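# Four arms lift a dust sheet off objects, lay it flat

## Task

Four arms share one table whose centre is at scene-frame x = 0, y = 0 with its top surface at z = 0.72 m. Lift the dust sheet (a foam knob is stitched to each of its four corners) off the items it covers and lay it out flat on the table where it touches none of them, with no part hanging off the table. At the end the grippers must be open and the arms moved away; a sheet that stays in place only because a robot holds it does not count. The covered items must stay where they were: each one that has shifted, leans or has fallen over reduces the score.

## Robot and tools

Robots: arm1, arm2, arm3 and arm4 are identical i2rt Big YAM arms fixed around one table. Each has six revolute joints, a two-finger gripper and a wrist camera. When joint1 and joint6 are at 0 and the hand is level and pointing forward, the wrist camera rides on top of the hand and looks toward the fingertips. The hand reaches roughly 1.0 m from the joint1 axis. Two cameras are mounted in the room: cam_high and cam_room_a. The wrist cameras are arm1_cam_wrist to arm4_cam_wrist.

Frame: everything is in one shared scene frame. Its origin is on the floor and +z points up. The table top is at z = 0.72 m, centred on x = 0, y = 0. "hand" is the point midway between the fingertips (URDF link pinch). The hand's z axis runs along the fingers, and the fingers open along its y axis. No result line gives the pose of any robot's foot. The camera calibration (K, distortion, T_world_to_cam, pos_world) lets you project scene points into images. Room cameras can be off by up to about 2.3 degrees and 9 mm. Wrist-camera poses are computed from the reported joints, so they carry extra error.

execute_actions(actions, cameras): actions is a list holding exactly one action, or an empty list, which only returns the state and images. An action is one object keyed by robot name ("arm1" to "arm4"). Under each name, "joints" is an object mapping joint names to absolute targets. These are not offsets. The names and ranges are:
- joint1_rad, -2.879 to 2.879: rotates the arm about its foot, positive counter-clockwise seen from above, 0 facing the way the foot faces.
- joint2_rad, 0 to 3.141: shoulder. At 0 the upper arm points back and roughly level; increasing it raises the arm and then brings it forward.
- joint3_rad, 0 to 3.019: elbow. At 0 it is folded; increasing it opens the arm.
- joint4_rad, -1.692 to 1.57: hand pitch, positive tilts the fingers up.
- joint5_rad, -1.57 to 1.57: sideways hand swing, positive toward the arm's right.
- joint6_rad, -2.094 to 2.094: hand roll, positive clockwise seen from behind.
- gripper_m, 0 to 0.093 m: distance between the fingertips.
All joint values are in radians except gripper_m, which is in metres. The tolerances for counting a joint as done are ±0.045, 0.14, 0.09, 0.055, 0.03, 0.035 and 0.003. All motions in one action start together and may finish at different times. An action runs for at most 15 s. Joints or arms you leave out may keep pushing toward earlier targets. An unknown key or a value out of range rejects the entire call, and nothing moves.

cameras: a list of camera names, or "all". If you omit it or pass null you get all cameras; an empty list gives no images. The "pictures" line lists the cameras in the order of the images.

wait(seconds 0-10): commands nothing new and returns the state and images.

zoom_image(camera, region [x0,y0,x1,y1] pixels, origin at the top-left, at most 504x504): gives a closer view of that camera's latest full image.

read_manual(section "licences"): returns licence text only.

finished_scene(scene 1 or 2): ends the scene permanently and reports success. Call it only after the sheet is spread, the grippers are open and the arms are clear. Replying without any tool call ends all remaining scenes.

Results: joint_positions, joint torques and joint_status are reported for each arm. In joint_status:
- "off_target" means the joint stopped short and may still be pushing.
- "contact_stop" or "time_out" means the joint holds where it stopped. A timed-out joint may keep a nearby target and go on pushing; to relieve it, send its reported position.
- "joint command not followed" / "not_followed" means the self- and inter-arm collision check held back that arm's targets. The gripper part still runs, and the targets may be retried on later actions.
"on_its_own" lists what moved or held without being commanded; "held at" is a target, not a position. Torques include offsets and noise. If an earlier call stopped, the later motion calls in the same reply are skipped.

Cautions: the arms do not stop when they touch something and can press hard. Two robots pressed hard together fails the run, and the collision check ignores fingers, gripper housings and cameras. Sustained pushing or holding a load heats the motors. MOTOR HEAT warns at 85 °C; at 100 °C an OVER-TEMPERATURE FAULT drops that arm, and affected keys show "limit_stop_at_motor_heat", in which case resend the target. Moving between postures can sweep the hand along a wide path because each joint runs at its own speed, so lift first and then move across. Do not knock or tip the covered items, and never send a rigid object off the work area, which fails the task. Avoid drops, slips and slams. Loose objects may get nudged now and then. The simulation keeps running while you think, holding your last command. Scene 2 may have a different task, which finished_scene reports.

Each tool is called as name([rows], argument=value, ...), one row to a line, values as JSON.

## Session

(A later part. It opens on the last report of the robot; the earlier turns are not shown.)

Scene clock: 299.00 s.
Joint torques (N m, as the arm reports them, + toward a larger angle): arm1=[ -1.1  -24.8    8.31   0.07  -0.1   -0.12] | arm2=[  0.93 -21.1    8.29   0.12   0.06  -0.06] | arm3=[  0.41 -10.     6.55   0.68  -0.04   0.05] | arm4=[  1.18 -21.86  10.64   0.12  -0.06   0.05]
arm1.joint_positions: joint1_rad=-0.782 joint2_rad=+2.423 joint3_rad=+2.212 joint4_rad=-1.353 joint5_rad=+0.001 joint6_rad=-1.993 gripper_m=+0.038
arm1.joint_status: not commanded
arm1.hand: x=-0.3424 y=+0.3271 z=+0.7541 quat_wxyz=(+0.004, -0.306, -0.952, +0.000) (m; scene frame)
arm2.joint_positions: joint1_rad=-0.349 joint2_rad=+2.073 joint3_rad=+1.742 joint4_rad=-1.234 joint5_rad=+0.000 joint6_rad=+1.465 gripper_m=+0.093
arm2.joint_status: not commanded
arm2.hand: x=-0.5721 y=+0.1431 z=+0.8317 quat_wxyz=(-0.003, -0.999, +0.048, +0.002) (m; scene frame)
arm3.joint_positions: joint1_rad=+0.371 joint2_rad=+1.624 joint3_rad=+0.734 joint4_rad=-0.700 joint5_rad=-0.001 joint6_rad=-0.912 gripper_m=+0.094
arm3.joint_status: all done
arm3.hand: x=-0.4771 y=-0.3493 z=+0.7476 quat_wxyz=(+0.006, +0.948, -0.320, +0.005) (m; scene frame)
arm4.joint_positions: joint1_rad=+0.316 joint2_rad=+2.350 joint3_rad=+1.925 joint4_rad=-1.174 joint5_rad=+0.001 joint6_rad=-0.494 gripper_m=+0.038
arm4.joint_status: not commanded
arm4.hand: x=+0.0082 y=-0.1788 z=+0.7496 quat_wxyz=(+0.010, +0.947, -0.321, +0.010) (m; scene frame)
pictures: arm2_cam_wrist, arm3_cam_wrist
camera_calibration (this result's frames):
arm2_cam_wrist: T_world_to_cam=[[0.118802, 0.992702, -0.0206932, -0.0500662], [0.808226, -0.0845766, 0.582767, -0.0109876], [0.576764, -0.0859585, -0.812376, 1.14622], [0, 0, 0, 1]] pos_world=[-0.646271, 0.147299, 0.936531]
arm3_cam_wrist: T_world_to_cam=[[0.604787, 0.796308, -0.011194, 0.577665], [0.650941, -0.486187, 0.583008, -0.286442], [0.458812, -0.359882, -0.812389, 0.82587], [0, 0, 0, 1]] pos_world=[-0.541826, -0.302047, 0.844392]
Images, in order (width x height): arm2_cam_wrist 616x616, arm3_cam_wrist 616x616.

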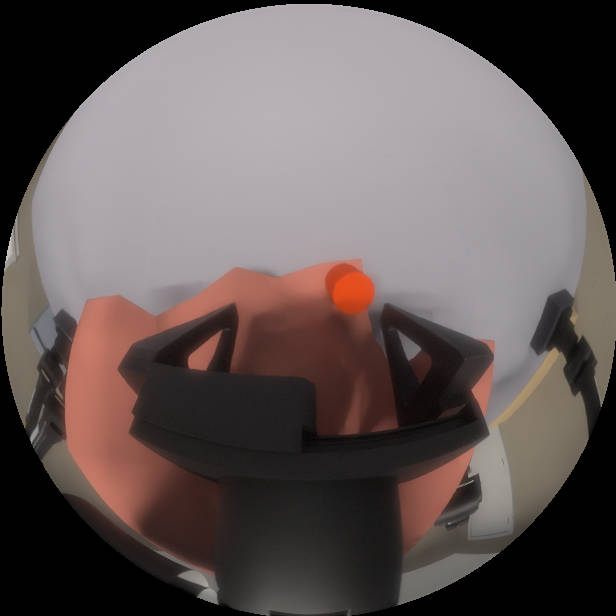

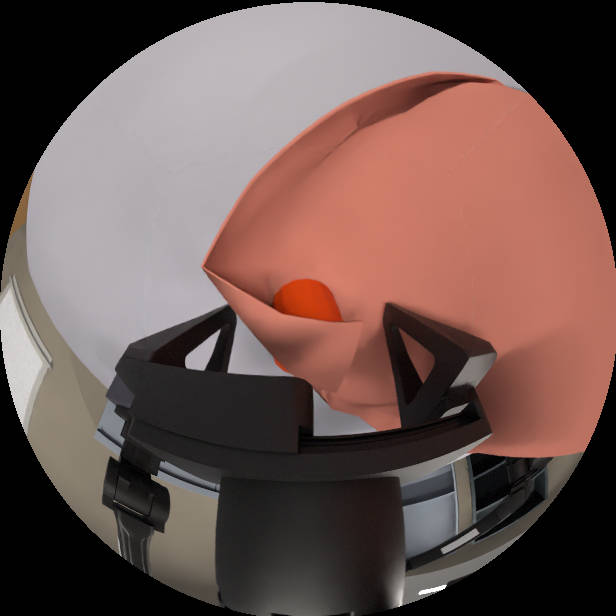

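execute_actions([
  {"arm3":{"joints":{"gripper_m":0.02}},"arm2":{"joints":{"joint2_rad":1.95}}},
], cameras=[])

execute_actions([
  {"arm2":{"joints":{"joint1_rad":-0.312,"joint3_rad":1.62,"joint6_rad":2.0}}},
], cameras=["arm2_cam_wrist","arm3_cam_wrist","cam_room_a"])

Scene clock: 309.07 s.
Joint torques (N m, as the arm reports them, + toward a larger angle): arm1=[ -1.89 -24.41   8.58  -0.06  -0.11  -0.07] | arm2=[  1.05 -18.4    9.65   0.2    0.04  -0.05] | arm3=[ 0.38 -9.84  6.61  0.61  0.07  0.05] | arm4=[  1.34 -21.38  10.58   0.14  -0.07   0.04]
arm1.joint_positions: joint1_rad=-0.782 joint2_rad=+2.423 joint3_rad=+2.212 joint4_rad=-1.353 joint5_rad=+0.001 joint6_rad=-1.993 gripper_m=+0.038
arm1.joint_status: not commanded
arm1.hand: x=-0.3424 y=+0.3271 z=+0.7541 quat_wxyz=(+0.004, -0.306, -0.952, +0.000) (m; scene frame)
arm2.joint_positions: joint1_rad=-0.349 joint2_rad=+1.944 joint3_rad=+1.729 joint4_rad=-1.234 joint5_rad=+0.002 joint6_rad=+1.465 gripper_m=+0.093
arm2.joint_status: all done
arm2.hand: x=-0.5719 y=+0.1431 z=+0.9047 quat_wxyz=(-0.060, -0.997, +0.048, +0.011) (m; scene frame)
arm3.joint_positions: joint1_rad=+0.371 joint2_rad=+1.620 joint3_rad=+0.734 joint4_rad=-0.700 joint5_rad=-0.003 joint6_rad=-0.912 gripper_m=+0.040
arm3.joint_status: gripper_m off_target (ended at +0.040, target +0.020)
arm3.hand: x=-0.4775 y=-0.3486 z=+0.7490 quat_wxyz=(+0.004, +0.948, -0.320, +0.003) (m; scene frame)
arm4.joint_positions: joint1_rad=+0.316 joint2_rad=+2.350 joint3_rad=+1.925 joint4_rad=-1.174 joint5_rad=+0.001 joint6_rad=-0.494 gripper_m=+0.038
arm4.joint_status: not commanded
arm4.hand: x=+0.0082 y=-0.1788 z=+0.7496 quat_wxyz=(+0.010, +0.947, -0.321, +0.010) (m; scene frame)
pictures: none
No camera images: the call's "cameras" was empty. Leave "cameras" out to get every camera's image.

Scene clock: 310.63 s.
Joint torques (N m, as the arm reports them, + toward a larger angle): arm1=[ -0.76 -24.83   8.46  -0.02  -0.11  -0.09] | arm2=[  0.11 -19.04   8.89  -0.22   0.     0.32] | arm3=[ 0.51 -9.78  6.61  0.67  0.07  0.04] | arm4=[  1.3  -21.65  10.58   0.12  -0.07   0.05]
arm1.joint_positions: joint1_rad=-0.782 joint2_rad=+2.423 joint3_rad=+2.212 joint4_rad=-1.353 joint5_rad=+0.001 joint6_rad=-1.993 gripper_m=+0.038
arm1.joint_status: not commanded
arm1.hand: x=-0.3424 y=+0.3271 z=+0.7541 quat_wxyz=(+0.004, -0.306, -0.952, +0.000) (m; scene frame)
arm2.joint_positions: joint1_rad=-0.316 joint2_rad=+1.961 joint3_rad=+1.606 joint4_rad=-1.229 joint5_rad=+0.002 joint6_rad=+1.983 gripper_m=+0.093
arm2.joint_status: all done
arm2.hand: x=-0.5449 y=+0.1814 z=+0.8483 quat_wxyz=(+0.006, -0.958, +0.287, +0.003) (m; scene frame)
arm3.joint_positions: joint1_rad=+0.371 joint2_rad=+1.620 joint3_rad=+0.734 joint4_rad=-0.700 joint5_rad=-0.003 joint6_rad=-0.912 gripper_m=+0.040
arm3.joint_status: not commanded
arm3.hand: x=-0.4775 y=-0.3486 z=+0.7490 quat_wxyz=(+0.004, +0.948, -0.320, +0.003) (m; scene frame)
arm4.joint_positions: joint1_rad=+0.316 joint2_rad=+2.350 joint3_rad=+1.925 joint4_rad=-1.174 joint5_rad=+0.001 joint6_rad=-0.495 gripper_m=+0.038
arm4.joint_status: not commanded
arm4.hand: x=+0.0082 y=-0.1788 z=+0.7496 quat_wxyz=(+0.010, +0.947, -0.321, +0.010) (m; scene frame)
pictures: arm2_cam_wrist, arm3_cam_wrist, cam_room_a
camera_calibration (this result's frames):
arm2_cam_wrist: T_world_to_cam=[[0.568509, 0.822664, -0.00455737, 0.171187], [0.672756, -0.461711, 0.57812, -0.0408476], [0.473494, -0.331732, -0.815939, 1.1387], [0, 0, 0, 1]] pos_world=[-0.609008, 0.218054, 0.953504]
arm3_cam_wrist: T_world_to_cam=[[0.604762, 0.796349, -0.00950399, 0.576152], [0.65251, -0.488616, 0.579211, -0.283843], [0.456611, -0.356487, -0.815122, 0.82962], [0, 0, 0, 1]] pos_world=[-0.542038, -0.30176, 0.846123]
Images, in order (width x height): arm2_cam_wrist 616x616, arm3_cam_wrist 616x616, cam_room_a 504x504.

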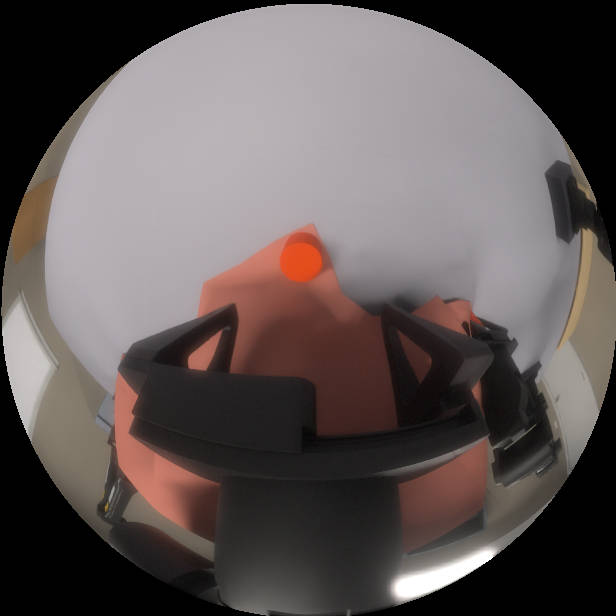

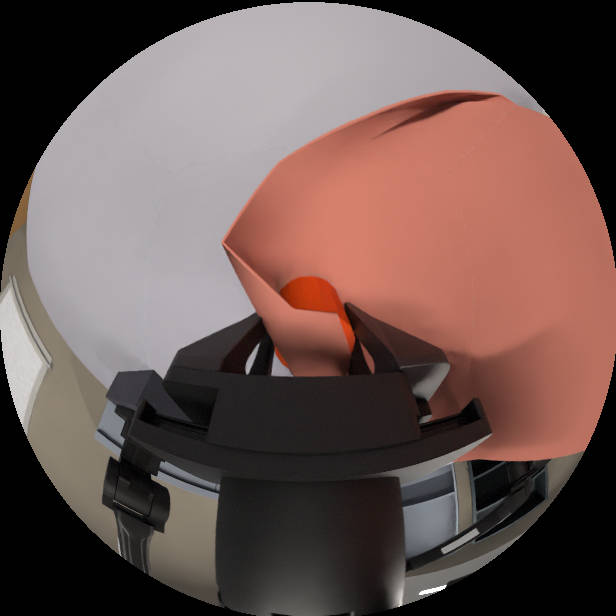

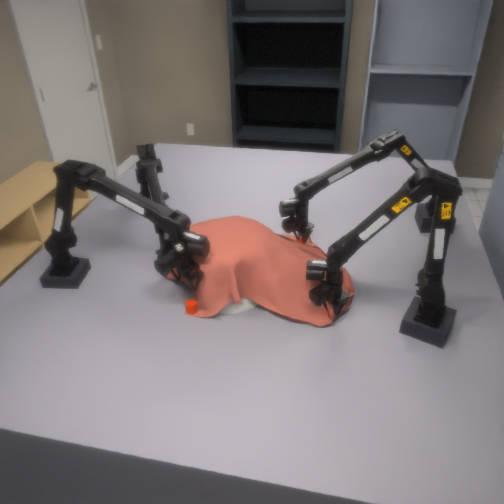

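execute_actions([
  {"arm2":{"joints":{"joint2_rad":2.062,"joint3_rad":1.528,"joint4_rad":-1.0,"gripper_m":0.075}}},
], cameras=["arm2_cam_wrist"])

Scene clock: 315.93 s.
Joint torques (N m, as the arm reports them, + toward a larger angle): arm1=[ -1.08 -24.25   8.43   0.04  -0.12  -0.06] | arm2=[  0.79 -21.05   8.18   0.     0.07   0.24] | arm3=[ 0.48 -9.84  6.6   0.64  0.07  0.04] | arm4=[  1.48 -21.49  10.57   0.11  -0.05   0.04]
arm1.joint_positions: joint1_rad=-0.782 joint2_rad=+2.423 joint3_rad=+2.212 joint4_rad=-1.353 joint5_rad=+0.001 joint6_rad=-1.993 gripper_m=+0.038
arm1.joint_status: not commanded
arm1.hand: x=-0.3424 y=+0.3271 z=+0.7541 quat_wxyz=(+0.004, -0.306, -0.952, +0.000) (m; scene frame)
arm2.joint_positions: joint1_rad=-0.320 joint2_rad=+2.083 joint3_rad=+1.512 joint4_rad=-1.011 joint5_rad=+0.001 joint6_rad=+1.984 gripper_m=+0.075
arm2.joint_status: all done
arm2.hand: x=-0.5472 y=+0.1799 z=+0.7471 quat_wxyz=(+0.005, -0.957, +0.289, +0.002) (m; scene frame)
arm3.joint_positions: joint1_rad=+0.371 joint2_rad=+1.620 joint3_rad=+0.734 joint4_rad=-0.700 joint5_rad=-0.003 joint6_rad=-0.912 gripper_m=+0.040
arm3.joint_status: not commanded
arm3.hand: x=-0.4775 y=-0.3485 z=+0.7490 quat_wxyz=(+0.004, +0.948, -0.320, +0.003) (m; scene frame)
arm4.joint_positions: joint1_rad=+0.316 joint2_rad=+2.350 joint3_rad=+1.925 joint4_rad=-1.174 joint5_rad=+0.001 joint6_rad=-0.495 gripper_m=+0.038
arm4.joint_status: not commanded
arm4.hand: x=+0.0082 y=-0.1788 z=+0.7496 quat_wxyz=(+0.010, +0.947, -0.321, +0.010) (m; scene frame)
pictures: arm2_cam_wrist
camera_calibration (this result's frames):
arm2_cam_wrist: T_world_to_cam=[[0.57228, 0.820035, -0.00616244, 0.17699], [0.670214, -0.463367, 0.579744, 0.016237], [0.472555, -0.335906, -0.814775, 1.05603], [0, 0, 0, 1]] pos_world=[-0.611204, 0.217113, 0.852105]
Images, in order (width x height): arm2_cam_wrist 616x616.

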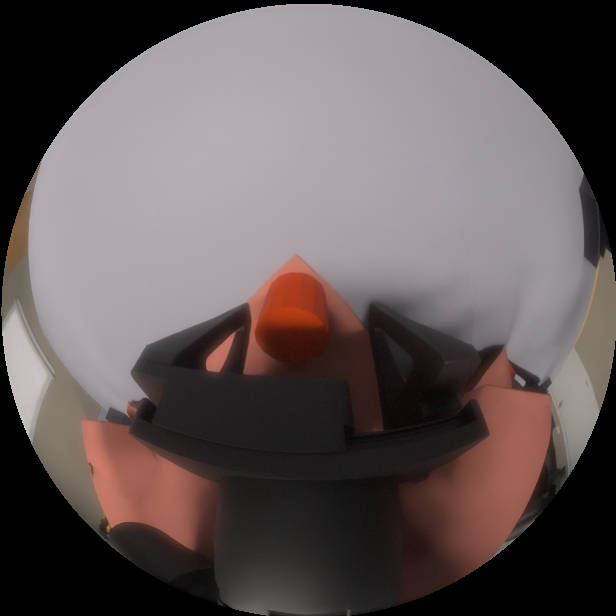

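execute_actions([
  {"arm2":{"joints":{"gripper_m":0.02}}},
], cameras=[])

execute_actions([
  {"arm1":{"joints":{"joint2_rad":2.15,"joint3_rad":2.05}},"arm2":{"joints":{"joint1_rad":-0.45,"joint2_rad":1.85,"joint4_rad":-1.2}},"arm3":{"joints":{"joint1_rad":0.5,"joint2_rad":1.35,"joint3_rad":0.85,"joint4_rad":-1.0}},"arm4":{"joints":{"joint2_rad":2.1,"joint3_rad":1.82,"joint4_rad":-1.23}}},
], cameras=[])

execute_actions([
  {"arm1":{"joints":{"joint2_rad":1.758,"joint3_rad":1.69,"joint4_rad":-1.327}},"arm2":{"joints":{"joint1_rad":-0.526,"joint2_rad":1.6,"joint3_rad":1.455,"joint4_rad":-1.232,"joint6_rad":1.8}},"arm3":{"joints":{"joint1_rad":0.622,"joint2_rad":1.095,"joint3_rad":0.94,"joint4_rad":-1.22,"joint6_rad":-0.66}},"arm4":{"joints":{"joint1_rad":0.332,"joint2_rad":1.828,"joint3_rad":1.66}}},
])

Scene clock: 345.50 s.
Joint torques (N m, as the arm reports them, + toward a larger angle): arm1=[ -1.4  -24.77   8.42  -0.01  -0.15  -0.14] | arm2=[  0.85 -20.16   8.29   0.1    0.07   0.24] | arm3=[ 0.47 -9.83  6.62  0.61  0.07  0.04] | arm4=[  1.24 -21.46  10.59   0.16  -0.06   0.05]
arm1.joint_positions: joint1_rad=-0.782 joint2_rad=+2.423 joint3_rad=+2.212 joint4_rad=-1.353 joint5_rad=+0.001 joint6_rad=-1.993 gripper_m=+0.038
arm1.joint_status: not commanded
arm1.hand: x=-0.3424 y=+0.3271 z=+0.7541 quat_wxyz=(+0.004, -0.306, -0.952, +0.000) (m; scene frame)
arm2.joint_positions: joint1_rad=-0.320 joint2_rad=+2.083 joint3_rad=+1.512 joint4_rad=-1.011 joint5_rad=+0.001 joint6_rad=+1.985 gripper_m=+0.039
arm2.joint_status: gripper_m off_target (ended at +0.039, target +0.020)
arm2.hand: x=-0.5472 y=+0.1798 z=+0.7471 quat_wxyz=(+0.005, -0.957, +0.289, +0.002) (m; scene frame)
arm3.joint_positions: joint1_rad=+0.371 joint2_rad=+1.620 joint3_rad=+0.734 joint4_rad=-0.700 joint5_rad=-0.003 joint6_rad=-0.912 gripper_m=+0.040
arm3.joint_status: not commanded
arm3.hand: x=-0.4775 y=-0.3485 z=+0.7490 quat_wxyz=(+0.004, +0.948, -0.320, +0.003) (m; scene frame)
arm4.joint_positions: joint1_rad=+0.316 joint2_rad=+2.350 joint3_rad=+1.925 joint4_rad=-1.174 joint5_rad=+0.001 joint6_rad=-0.495 gripper_m=+0.038
arm4.joint_status: not commanded
arm4.hand: x=+0.0082 y=-0.1788 z=+0.7496 quat_wxyz=(+0.010, +0.947, -0.321, +0.010) (m; scene frame)
pictures: none
No camera images: the call's "cameras" was empty. Leave "cameras" out to get every camera's image.

Scene clock: 346.93 s.
Joint torques (N m, as the arm reports them, + toward a larger angle): arm1=[ -2.2  -21.43   9.32   0.15  -0.09  -0.09] | arm2=[  0.03 -17.63   9.36  -0.61  -0.02   0.27] | arm3=[ 0.56 -7.08 11.45  0.   -0.13  0.04] | arm4=[  1.22 -17.91   8.39   0.45   0.09   0.05]
arm1.joint_positions: joint1_rad=-0.782 joint2_rad=+2.124 joint3_rad=+2.048 joint4_rad=-1.348 joint5_rad=+0.001 joint6_rad=-1.993 gripper_m=+0.038
arm1.joint_status: all done
arm1.hand: x=-0.3154 y=+0.3419 z=+0.8965 quat_wxyz=(+0.051, -0.305, -0.950, +0.052) (m; scene frame)
arm2.joint_positions: joint1_rad=-0.452 joint2_rad=+1.856 joint3_rad=+1.511 joint4_rad=-1.191 joint5_rad=+0.002 joint6_rad=+1.985 gripper_m=+0.039
arm2.joint_status: all done
arm2.hand: x=-0.6151 y=+0.2212 z=+0.8718 quat_wxyz=(-0.018, -0.936, +0.352, +0.001) (m; scene frame)
arm3.joint_positions: joint1_rad=+0.504 joint2_rad=+1.339 joint3_rad=+0.821 joint4_rad=-0.991 joint5_rad=+0.002 joint6_rad=-0.911 gripper_m=+0.040
arm3.joint_status: all done
arm3.hand: x=-0.5238 y=-0.3502 z=+0.8654 quat_wxyz=(-0.033, +0.966, -0.256, -0.009) (m; scene frame)
arm4.joint_positions: joint1_rad=+0.316 joint2_rad=+2.085 joint3_rad=+1.819 joint4_rad=-1.218 joint5_rad=-0.003 joint6_rad=-0.495 gripper_m=+0.038
arm4.joint_status: all done
arm4.hand: x=+0.0159 y=-0.1976 z=+0.8825 quat_wxyz=(-0.031, +0.946, -0.321, -0.031) (m; scene frame)
pictures: none
No camera images: the call's "cameras" was empty. Leave "cameras" out to get every camera's image.

Scene clock: 348.40 s.
Joint torques (N m, as the arm reports them, + toward a larger angle): arm1=[ -1.74 -16.61   8.81   0.23  -0.07  -0.04] | arm2=[  0.89 -14.41  10.35  -0.21   0.04  -0.05] | arm3=[ 0.79 -5.05 13.81  0.2  -0.23  0.12] | arm4=[  1.28 -14.97   8.95   0.69   0.14   0.05]
arm1.joint_positions: joint1_rad=-0.782 joint2_rad=+1.739 joint3_rad=+1.699 joint4_rad=-1.331 joint5_rad=+0.000 joint6_rad=-1.994 gripper_m=+0.038
arm1.joint_status: all done
arm1.hand: x=-0.2175 y=+0.3981 z=+0.9880 quat_wxyz=(+0.069, -0.303, -0.948, +0.072) (m; scene frame)
arm2.joint_positions: joint1_rad=-0.535 joint2_rad=+1.607 joint3_rad=+1.432 joint4_rad=-1.226 joint5_rad=+0.001 joint6_rad=+1.817 gripper_m=+0.039
arm2.joint_status: all done
arm2.hand: x=-0.6432 y=+0.2744 z=+0.9695 quat_wxyz=(-0.085, -0.947, +0.310, +0.007) (m; scene frame)
arm3.joint_positions: joint1_rad=+0.623 joint2_rad=+1.088 joint3_rad=+0.900 joint4_rad=-1.211 joint5_rad=+0.004 joint6_rad=-0.678 gripper_m=+0.040
arm3.joint_status: all done
arm3.hand: x=-0.5582 y=-0.3828 z=+0.9684 quat_wxyz=(-0.077, +0.947, -0.310, -0.043) (m; scene frame)
arm4.joint_positions: joint1_rad=+0.337 joint2_rad=+1.811 joint3_rad=+1.657 joint4_rad=-1.218 joint5_rad=-0.005 joint6_rad=-0.495 gripper_m=+0.038
arm4.joint_status: all done
arm4.hand: x=+0.0261 y=-0.2516 z=+0.9835 quat_wxyz=(-0.070, +0.946, -0.309, -0.070) (m; scene frame)
pictures: arm1_cam_wrist, arm2_cam_wrist, arm3_cam_wrist, arm4_cam_wrist, cam_high, cam_room_a
camera_calibration (this result's frames):
arm1_cam_wrist: T_world_to_cam=[[-0.559596, -0.811815, 0.166761, 0.0379173], [-0.556116, 0.517009, 0.65072, -0.962712], [-0.614481, 0.271402, -0.74078, 0.614619], [0, 0, 0, 1]] pos_world=[-0.13649, 0.361704, 1.07543]
arm2_cam_wrist: T_world_to_cam=[[0.604204, 0.776605, -0.178389, 0.355238], [0.687216, -0.394545, 0.609974, -0.0418633], [0.403326, -0.49114, -0.772081, 1.27105], [0, 0, 0, 1]] pos_world=[-0.698515, 0.331868, 1.07026]
arm3_cam_wrist: T_world_to_cam=[[0.59191, 0.797652, 0.115732, 0.526311], [0.680741, -0.571619, 0.458087, -0.273683], [0.431549, -0.192363, -0.881341, 1.14607], [0, 0, 0, 1]] pos_world=[-0.619806, -0.355794, 1.07454]
arm4_cam_wrist: T_world_to_cam=[[0.599367, 0.795357, 0.0903656, 0.0992894], [0.700271, -0.575676, 0.422158, -0.569905], [0.387788, -0.189748, -0.902007, 0.950617], [0, 0, 0, 1]] pos_world=[-0.0290605, -0.226674, 1.08908]
Images, in order (width x height): arm1_cam_wrist 616x616, arm2_cam_wrist 616x616, arm3_cam_wrist 616x616, arm4_cam_wrist 616x616, cam_high 504x504, cam_room_a 504x504.

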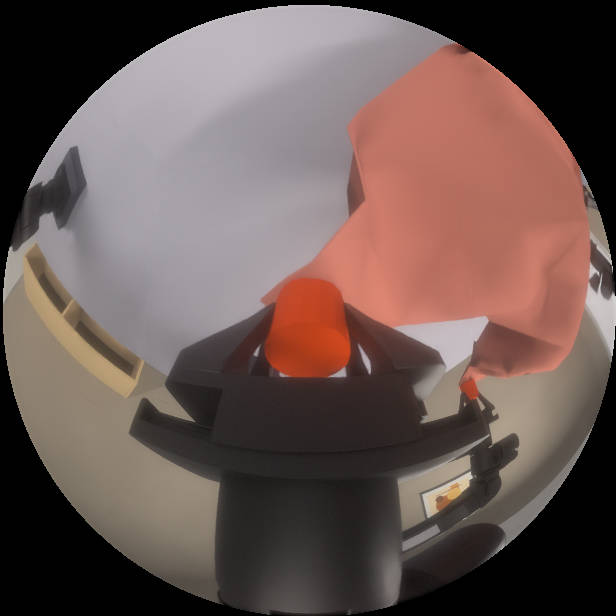

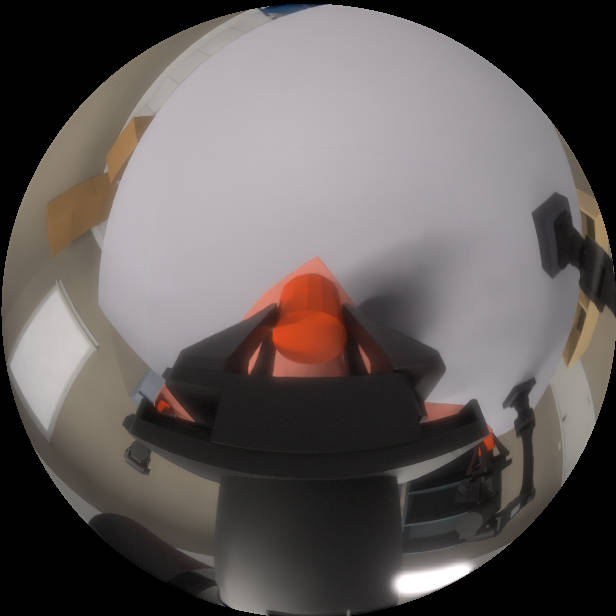

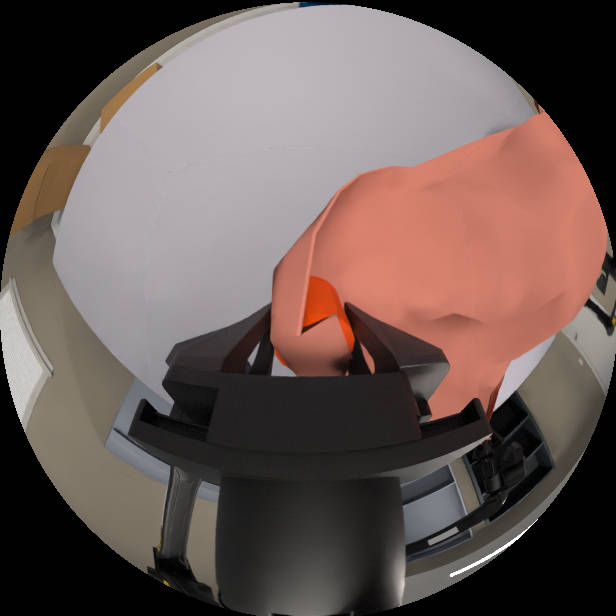

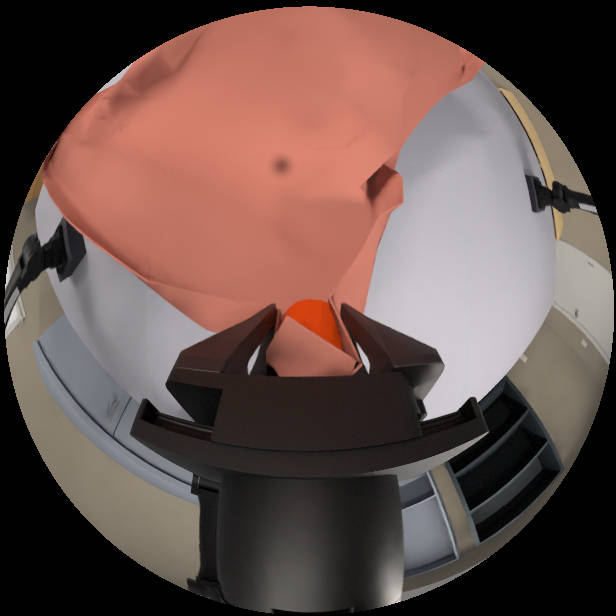

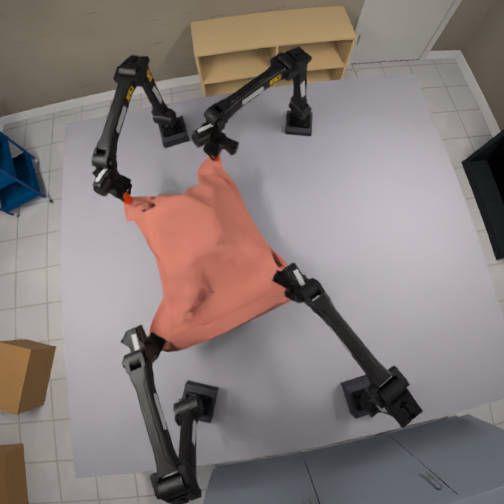

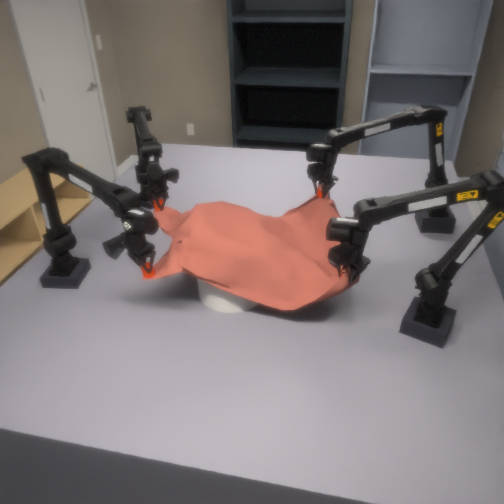

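execute_actions([
  {"arm1":{"joints":{"joint1_rad":-0.662,"joint2_rad":1.43,"joint3_rad":1.78,"joint4_rad":-1.529,"joint6_rad":-1.6}},"arm2":{"joints":{"joint1_rad":-0.68,"joint2_rad":1.34,"joint3_rad":1.655,"joint4_rad":-1.476}},"arm3":{"joints":{"joint1_rad":0.89,"joint3_rad":1.42,"joint4_rad":-1.486,"joint6_rad":-0.3}},"arm4":{"joints":{"joint1_rad":0.543,"joint2_rad":1.64,"joint3_rad":1.9,"joint4_rad":-1.425,"joint6_rad":-0.1}}},
], cameras=["cam_high","cam_room_a"])

Scene clock: 370.57 s.
Joint torques (N m, as the arm reports them, + toward a larger angle): arm1=[ -2.25 -11.71  10.69   0.25   0.02   0.1 ] | arm2=[  1.02 -11.38   9.63   0.14   0.05  -0.09] | arm3=[ 0.98 -6.01 14.47  0.71 -0.26  0.1 ] | arm4=[  1.33 -11.73  11.05   0.78   0.14   0.17]
arm1.joint_positions: joint1_rad=-0.654 joint2_rad=+1.429 joint3_rad=+1.765 joint4_rad=-1.518 joint5_rad=-0.003 joint6_rad=-1.610 gripper_m=+0.038
arm1.joint_status: all done
arm1.hand: x=-0.1016 y=+0.3915 z=+1.1646 quat_wxyz=(+0.089, -0.416, -0.889, +0.170) (m; scene frame)
arm2.joint_positions: joint1_rad=-0.684 joint2_rad=+1.354 joint3_rad=+1.641 joint4_rad=-1.470 joint5_rad=+0.001 joint6_rad=+1.815 gripper_m=+0.039
arm2.joint_status: all done
arm2.hand: x=-0.6844 y=+0.3564 z=+1.1673 quat_wxyz=(-0.191, -0.907, +0.374, +0.029) (m; scene frame)
arm3.joint_positions: joint1_rad=+0.891 joint2_rad=+1.094 joint3_rad=+1.375 joint4_rad=-1.479 joint5_rad=+0.006 joint6_rad=-0.315 gripper_m=+0.040
arm3.joint_status: all done
arm3.hand: x=-0.6601 y=-0.3807 z=+1.1590 quat_wxyz=(-0.122, +0.918, -0.349, -0.140) (m; scene frame)
arm4.joint_positions: joint1_rad=+0.545 joint2_rad=+1.625 joint3_rad=+1.872 joint4_rad=-1.407 joint5_rad=-0.004 joint6_rad=-0.108 gripper_m=+0.038
arm4.joint_status: all done
arm4.hand: x=-0.0654 y=-0.3366 z=+1.1738 quat_wxyz=(-0.098, +0.900, -0.386, -0.179) (m; scene frame)
pictures: cam_high, cam_room_a
Images, in order (width x height): cam_high 504x504, cam_room_a 504x504.

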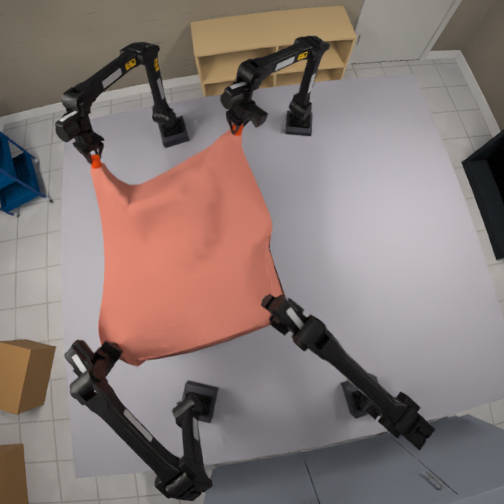

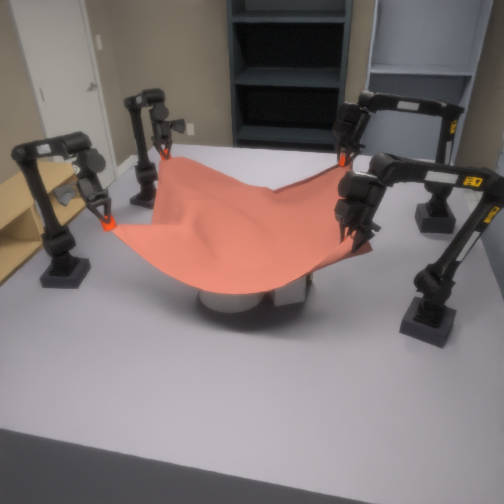

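execute_actions([
  {"arm1":{"joints":{"joint1_rad":-0.695,"joint2_rad":1.311,"joint3_rad":1.705,"joint4_rad":-1.595}},"arm2":{"joints":{"joint1_rad":-0.824,"joint2_rad":1.21,"joint3_rad":1.575,"joint4_rad":-1.55,"joint6_rad":1.65}},"arm3":{"joints":{"joint1_rad":0.982,"joint2_rad":1.07,"joint3_rad":1.465,"joint4_rad":-1.555}},"arm4":{"joints":{"joint1_rad":0.61,"joint2_rad":1.48,"joint3_rad":1.73,"joint4_rad":-1.465}}},
], cameras=["cam_high","cam_room_a"])

Scene clock: 388.33 s.
Joint torques (N m, as the arm reports them, + toward a larger angle): arm1=[-2.32 -9.47  8.84 -0.09  0.41  0.07] | arm2=[-0.32 -8.39  9.68 -0.17  0.74 -0.03] | arm3=[ 1.72 -6.31 14.98  0.45 -1.12  0.01] | arm4=[  1.07 -13.28   7.59   0.52   0.06   0.14]
arm1.joint_positions: joint1_rad=-0.687 joint2_rad=+1.305 joint3_rad=+1.708 joint4_rad=-1.581 joint5_rad=-0.013 joint6_rad=-1.610 gripper_m=+0.038
arm1.joint_status: all done
arm1.hand: x=-0.0644 y=+0.4356 z=+1.1882 quat_wxyz=(+0.089, -0.429, -0.882, +0.173) (m; scene frame)
arm2.joint_positions: joint1_rad=-0.812 joint2_rad=+1.218 joint3_rad=+1.560 joint4_rad=-1.537 joint5_rad=-0.016 joint6_rad=+1.664 gripper_m=+0.039
arm2.joint_status: all done
arm2.hand: x=-0.6931 y=+0.4366 z=+1.1806 quat_wxyz=(-0.182, -0.913, +0.362, +0.046) (m; scene frame)
arm3.joint_positions: joint1_rad=+0.968 joint2_rad=+1.082 joint3_rad=+1.413 joint4_rad=-1.543 joint5_rad=+0.026 joint6_rad=-0.308 gripper_m=+0.040
arm3.joint_status: all done
arm3.hand: x=-0.6737 y=-0.4050 z=+1.1747 quat_wxyz=(-0.120, +0.930, -0.319, -0.134) (m; scene frame)
arm4.joint_positions: joint1_rad=+0.616 joint2_rad=+1.502 joint3_rad=+1.746 joint4_rad=-1.440 joint5_rad=-0.002 joint6_rad=-0.106 gripper_m=+0.038
arm4.joint_status: all done
arm4.hand: x=-0.0610 y=-0.4036 z=+1.1773 quat_wxyz=(-0.084, +0.916, -0.356, -0.166) (m; scene frame)
pictures: cam_high, cam_room_a
Images, in order (width x height): cam_high 504x504, cam_room_a 504x504.

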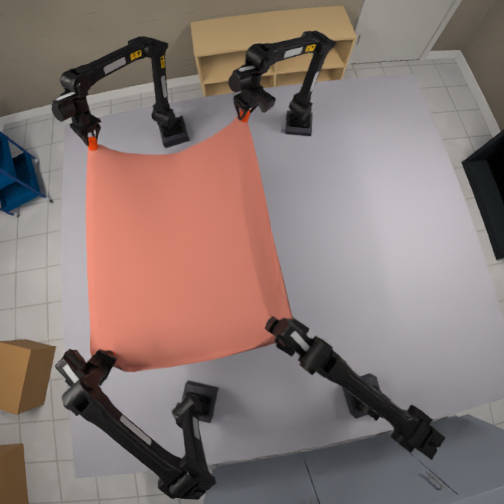

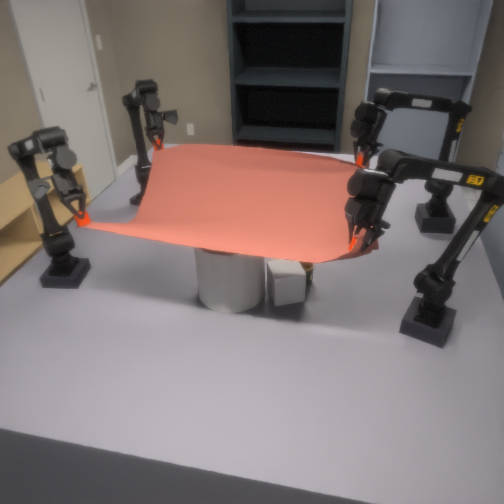

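execute_actions([
  {"arm1":{"joints":{"joint1_rad":-0.443,"joint2_rad":1.064,"joint3_rad":1.51,"joint4_rad":-1.643,"joint6_rad":-1.36}},"arm2":{"joints":{"joint1_rad":-0.404,"joint2_rad":1.035,"joint3_rad":1.445,"joint4_rad":-1.595,"joint6_rad":2.07}},"arm3":{"joints":{"joint1_rad":0.644,"joint2_rad":0.97,"joint3_rad":1.37,"joint4_rad":-1.604,"joint6_rad":-0.64}},"arm4":{"joints":{"joint1_rad":0.348,"joint2_rad":1.275,"joint3_rad":1.54,"joint4_rad":-1.463,"joint6_rad":-0.37}}},
], cameras=[])

execute_actions([
  {"arm1":{"joints":{"joint1_rad":0.199,"joint2_rad":0.881,"joint3_rad":1.412,"joint4_rad":-1.66,"joint6_rad":-0.72}},"arm2":{"joints":{"joint1_rad":0.199,"joint2_rad":1.07,"joint3_rad":1.46,"joint4_rad":-1.56}},"arm3":{"joints":{"joint1_rad":-0.033,"joint2_rad":1.0,"joint3_rad":1.39,"joint4_rad":-1.59,"joint6_rad":-1.31}},"arm4":{"joints":{"joint1_rad":-0.143,"joint2_rad":1.17,"joint3_rad":1.455,"joint4_rad":-1.485,"joint6_rad":-0.86}}},
], cameras=["cam_high","cam_room_a"])

Scene clock: 407.93 s.
Joint torques (N m, as the arm reports them, + toward a larger angle): arm1=[-2.24 -5.65  8.34  0.01  0.2   0.15] | arm2=[ 0.34 -4.82  8.9  -0.25  0.29  0.24] | arm3=[ 2.83 -3.44  9.75  0.62 -1.69 -0.12] | arm4=[ 0.54 -8.5   7.51  0.52  0.77 -0.03]
arm1.joint_positions: joint1_rad=-0.439 joint2_rad=+1.066 joint3_rad=+1.520 joint4_rad=-1.627 joint5_rad=-0.010 joint6_rad=-1.374 gripper_m=+0.038
arm1.joint_status: all done
arm1.hand: x=+0.0706 y=+0.4315 z=+1.1867 quat_wxyz=(+0.046, -0.424, -0.884, +0.190) (m; scene frame)
arm2.joint_positions: joint1_rad=-0.404 joint2_rad=+1.039 joint3_rad=+1.436 joint4_rad=-1.578 joint5_rad=-0.006 joint6_rad=+2.053 gripper_m=+0.039
arm2.joint_status: all done
arm2.hand: x=-0.5295 y=+0.4334 z=+1.1836 quat_wxyz=(-0.193, -0.915, +0.354, -0.024) (m; scene frame)
arm3.joint_positions: joint1_rad=+0.620 joint2_rad=+0.967 joint3_rad=+1.375 joint4_rad=-1.595 joint5_rad=+0.039 joint6_rad=-0.634 gripper_m=+0.040
arm3.joint_status: all done
arm3.hand: x=-0.5484 y=-0.3996 z=+1.1889 quat_wxyz=(-0.172, +0.924, -0.330, -0.089) (m; scene frame)
arm4.joint_positions: joint1_rad=+0.366 joint2_rad=+1.282 joint3_rad=+1.556 joint4_rad=-1.439 joint5_rad=-0.023 joint6_rad=-0.352 gripper_m=+0.038
arm4.joint_status: all done
arm4.hand: x=+0.0803 y=-0.4031 z=+1.1914 quat_wxyz=(-0.125, +0.913, -0.355, -0.158) (m; scene frame)
pictures: none
No camera images: the call's "cameras" was empty. Leave "cameras" out to get every camera's image.

Scene clock: 409.57 s.
Joint torques (N m, as the arm reports them, + toward a larger angle): arm1=[-0.96 -1.62  8.67  0.07  0.01  0.12] | arm2=[ 1.03 -6.56 10.1   0.09 -0.1   0.14] | arm3=[ 1.79 -4.67 11.59 -0.05 -1.1  -0.12] | arm4=[-0.65 -8.23  7.75  0.62  0.99 -0.08]
arm1.joint_positions: joint1_rad=+0.193 joint2_rad=+0.877 joint3_rad=+1.415 joint4_rad=-1.645 joint5_rad=-0.002 joint6_rad=-0.730 gripper_m=+0.038
arm1.joint_status: all done
arm1.hand: x=+0.2680 y=+0.4202 z=+1.1916 quat_wxyz=(-0.085, -0.427, -0.875, +0.210) (m; scene frame)
arm2.joint_positions: joint1_rad=+0.192 joint2_rad=+1.080 joint3_rad=+1.436 joint4_rad=-1.554 joint5_rad=+0.003 joint6_rad=+2.064 gripper_m=+0.039
arm2.joint_status: all done
arm2.hand: x=-0.3295 y=+0.4254 z=+1.1720 quat_wxyz=(-0.170, -0.980, +0.076, -0.072) (m; scene frame)
arm3.joint_positions: joint1_rad=-0.045 joint2_rad=+1.006 joint3_rad=+1.375 joint4_rad=-1.568 joint5_rad=+0.024 joint6_rad=-1.304 gripper_m=+0.040
arm3.joint_status: all done
arm3.hand: x=-0.3458 y=-0.4030 z=+1.1814 quat_wxyz=(-0.187, +0.926, -0.327, +0.027) (m; scene frame)
arm4.joint_positions: joint1_rad=-0.108 joint2_rad=+1.193 joint3_rad=+1.468 joint4_rad=-1.465 joint5_rad=-0.030 joint6_rad=-0.839 gripper_m=+0.038
arm4.joint_status: all done
arm4.hand: x=+0.2814 y=-0.3925 z=+1.1840 quat_wxyz=(-0.171, +0.918, -0.350, -0.081) (m; scene frame)
pictures: cam_high, cam_room_a
Images, in order (width x height): cam_high 504x504, cam_room_a 504x504.

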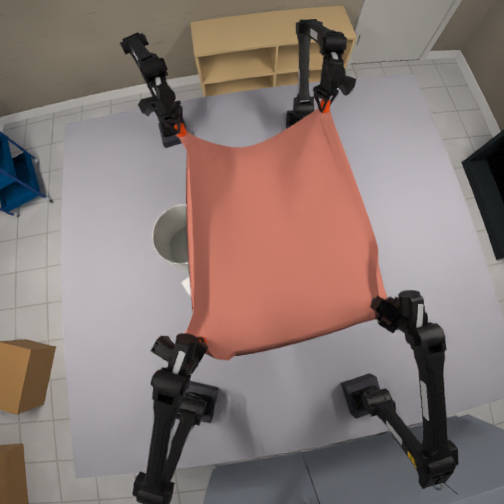

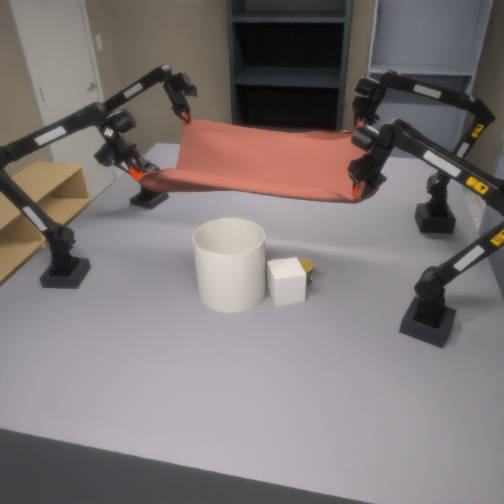

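execute_actions([
  {"arm1":{"joints":{"joint1_rad":0.889,"joint2_rad":1.017,"joint3_rad":1.482,"joint6_rad":-0.03}},"arm2":{"joints":{"joint1_rad":0.631,"joint2_rad":1.335,"joint3_rad":1.675,"joint4_rad":-1.51}},"arm3":{"joints":{"joint1_rad":-0.46,"joint2_rad":1.29,"joint3_rad":1.6,"joint4_rad":-1.503,"joint6_rad":-1.75}},"arm4":{"joints":{"joint1_rad":-0.54,"joint2_rad":1.27,"joint3_rad":1.545,"joint4_rad":-1.458,"joint6_rad":-1.27}}},
], cameras=[])

execute_actions([
  {"arm1":{"joints":{"joint1_rad":1.248,"joint2_rad":1.378,"joint3_rad":1.766,"joint4_rad":-1.585,"joint6_rad":0.33}},"arm2":{"joints":{"joint1_rad":0.84,"joint2_rad":1.73,"joint3_rad":2.14,"joint4_rad":-1.6}},"arm3":{"joints":{"joint1_rad":-0.69,"joint2_rad":1.72,"joint3_rad":2.085,"joint4_rad":-1.547,"joint6_rad":-1.97}},"arm4":{"joints":{"joint1_rad":-0.875,"joint2_rad":1.57,"joint3_rad":1.85,"joint4_rad":-1.47,"joint6_rad":-1.6}}},
])

Scene clock: 422.40 s.
Joint torques (N m, as the arm reports them, + toward a larger angle): arm1=[-0.7  -6.7  12.88  0.23 -0.27  0.2 ] | arm2=[  1.03 -12.31  12.26  -0.13  -0.55   0.13] | arm3=[  1.2  -10.93  14.36  -0.09   0.07  -0.13] | arm4=[ 0.72 -8.25 13.65  1.54  0.61  0.02]
arm1.joint_positions: joint1_rad=+0.878 joint2_rad=+1.032 joint3_rad=+1.434 joint4_rad=-1.651 joint5_rad=+0.008 joint6_rad=-0.047 gripper_m=+0.038
arm1.joint_status: all done
arm1.hand: x=+0.4672 y=+0.4318 z=+1.1574 quat_wxyz=(-0.137, -0.434, -0.887, +0.078) (m; scene frame)
arm2.joint_positions: joint1_rad=+0.618 joint2_rad=+1.357 joint3_rad=+1.624 joint4_rad=-1.498 joint5_rad=+0.016 joint6_rad=+2.069 gripper_m=+0.039
arm2.joint_status: all done
arm2.hand: x=-0.1303 y=+0.4240 z=+1.1549 quat_wxyz=(-0.141, -0.977, -0.130, -0.092) (m; scene frame)
arm3.joint_positions: joint1_rad=-0.463 joint2_rad=+1.315 joint3_rad=+1.557 joint4_rad=-1.482 joint5_rad=-0.004 joint6_rad=-1.736 gripper_m=+0.040
arm3.joint_status: all done
arm3.hand: x=-0.1523 y=-0.3966 z=+1.1600 quat_wxyz=(-0.149, +0.933, -0.319, +0.079) (m; scene frame)
arm4.joint_positions: joint1_rad=-0.524 joint2_rad=+1.275 joint3_rad=+1.481 joint4_rad=-1.464 joint5_rad=-0.020 joint6_rad=-1.258 gripper_m=+0.038
arm4.joint_status: all done
arm4.hand: x=+0.4556 y=-0.4062 z=+1.1576 quat_wxyz=(-0.156, +0.923, -0.351, -0.002) (m; scene frame)
pictures: none
No camera images: the call's "cameras" was empty. Leave "cameras" out to get every camera's image.

Scene clock: 423.90 s.
Joint torques (N m, as the arm reports them, + toward a larger angle): arm1=[ -0.55 -11.33  12.96   0.29  -0.3    0.08] | arm2=[  1.95 -17.24  11.7   -0.59  -0.54   0.06] | arm3=[  0.78 -16.92  14.54  -0.49   0.25  -0.15] | arm4=[  0.35 -13.3   13.91   1.05   0.64   0.01]
arm1.joint_positions: joint1_rad=+1.240 joint2_rad=+1.388 joint3_rad=+1.714 joint4_rad=-1.585 joint5_rad=+0.010 joint6_rad=+0.315 gripper_m=+0.038
arm1.joint_status: all done
arm1.hand: x=+0.6646 y=+0.4329 z=+1.1537 quat_wxyz=(-0.151, -0.434, -0.888, +0.024) (m; scene frame)
arm2.joint_positions: joint1_rad=+0.814 joint2_rad=+1.749 joint3_rad=+2.093 joint4_rad=-1.577 joint5_rad=+0.015 joint6_rad=+2.072 gripper_m=+0.039
arm2.joint_status: all done
arm2.hand: x=+0.0421 y=+0.4121 z=+1.1585 quat_wxyz=(-0.130, -0.960, -0.223, -0.106) (m; scene frame)
arm3.joint_positions: joint1_rad=-0.685 joint2_rad=+1.739 joint3_rad=+2.040 joint4_rad=-1.516 joint5_rad=-0.008 joint6_rad=-1.959 gripper_m=+0.040
arm3.joint_status: all done
arm3.hand: x=+0.0441 y=-0.3951 z=+1.1636 quat_wxyz=(-0.139, +0.931, -0.318, +0.116) (m; scene frame)
arm4.joint_positions: joint1_rad=-0.853 joint2_rad=+1.578 joint3_rad=+1.783 joint4_rad=-1.465 joint5_rad=-0.021 joint6_rad=-1.588 gripper_m=+0.038
arm4.joint_status: all done
arm4.hand: x=+0.6513 y=-0.3972 z=+1.1535 quat_wxyz=(-0.148, +0.923, -0.351, +0.048) (m; scene frame)
pictures: arm1_cam_wrist, arm2_cam_wrist, arm3_cam_wrist, arm4_cam_wrist, cam_high, cam_room_a
camera_calibration (this result's frames):
arm1_cam_wrist: T_world_to_cam=[[-0.770003, -0.630905, -0.0951555, 0.895813], [-0.622617, 0.710393, 0.328163, -0.265357], [-0.139442, 0.311931, -0.939816, 1.16631], [0, 0, 0, 1]] pos_world=[0.687195, 0.389871, 1.26844]
arm2_cam_wrist: T_world_to_cam=[[-0.377009, 0.873953, -0.306709, 0.0177988], [0.563691, 0.479258, 0.672729, -1.00138], [0.734926, 0.080736, -0.673324, 0.844141], [0, 0, 0, 1]] pos_world=[-0.0492017, 0.396212, 1.2475]
arm3_cam_wrist: T_world_to_cam=[[0.559818, 0.760408, 0.329216, -0.104729], [0.460586, -0.615836, 0.639224, -0.99873], [0.688814, -0.206217, -0.694989, 0.822218], [0, 0, 0, 1]] pos_world=[-0.0477258, -0.365862, 1.24432]
arm4_cam_wrist: T_world_to_cam=[[0.637845, 0.705516, 0.30887, -0.487841], [0.496035, -0.683116, 0.536005, -1.20429], [0.589154, -0.188678, -0.785683, 0.569023], [0, 0, 0, 1]] pos_world=[0.573296, -0.371131, 1.24326]
Images, in order (width x height): arm1_cam_wrist 616x616, arm2_cam_wrist 616x616, arm3_cam_wrist 616x616, arm4_cam_wrist 616x616, cam_high 504x504, cam_room_a 504x504.

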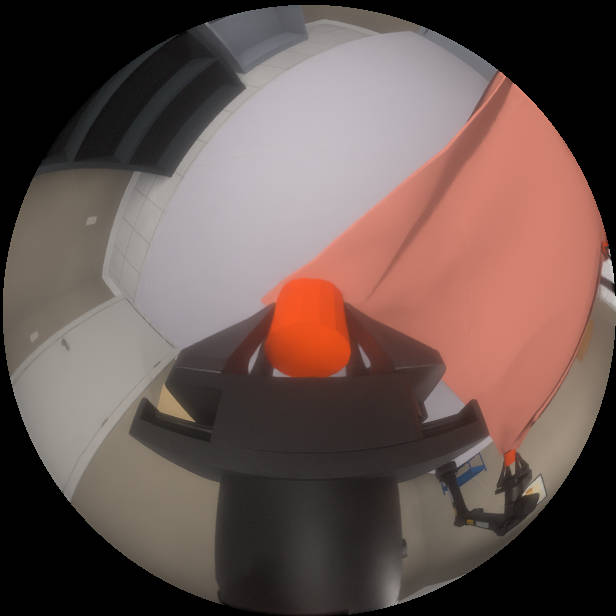

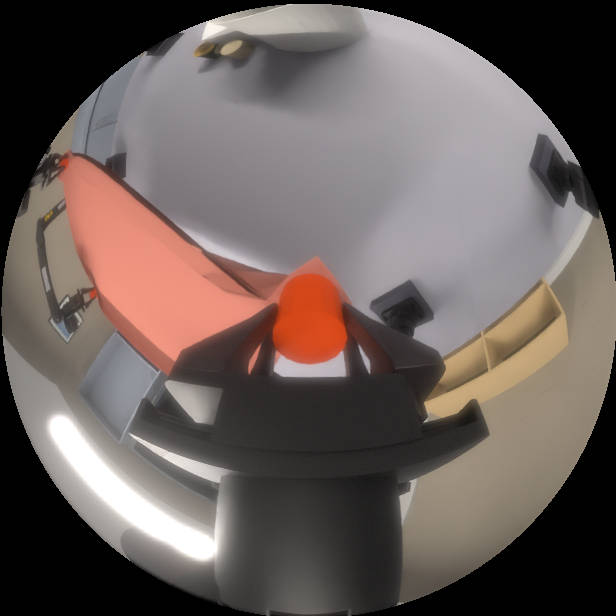

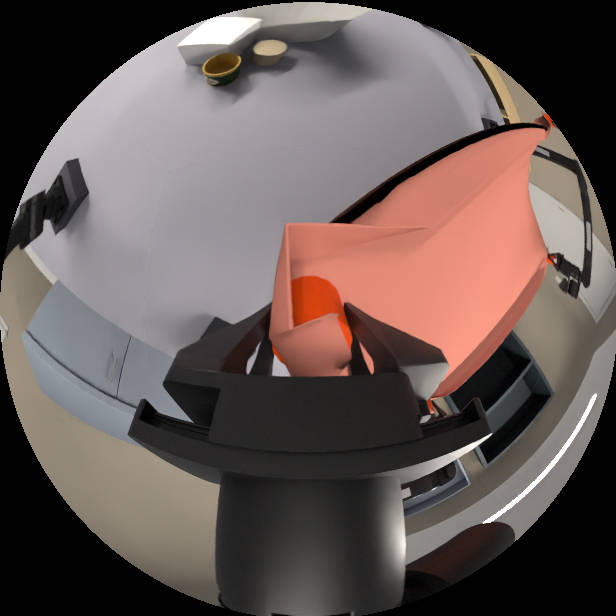

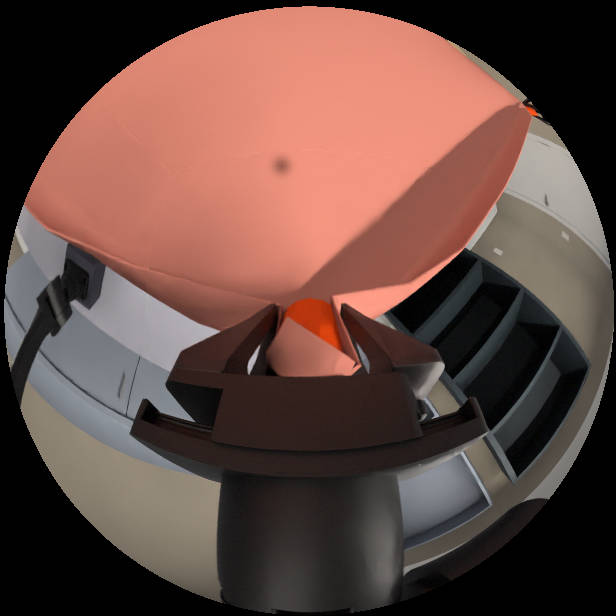

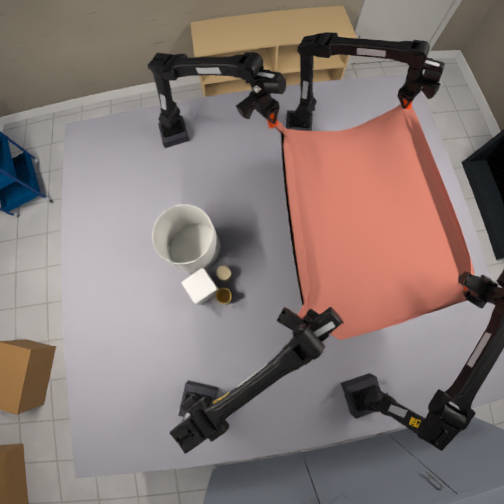

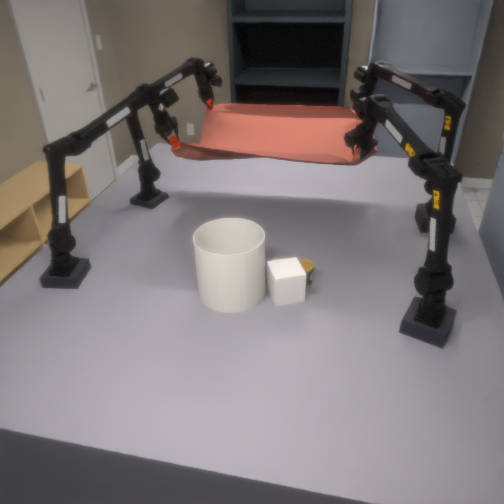

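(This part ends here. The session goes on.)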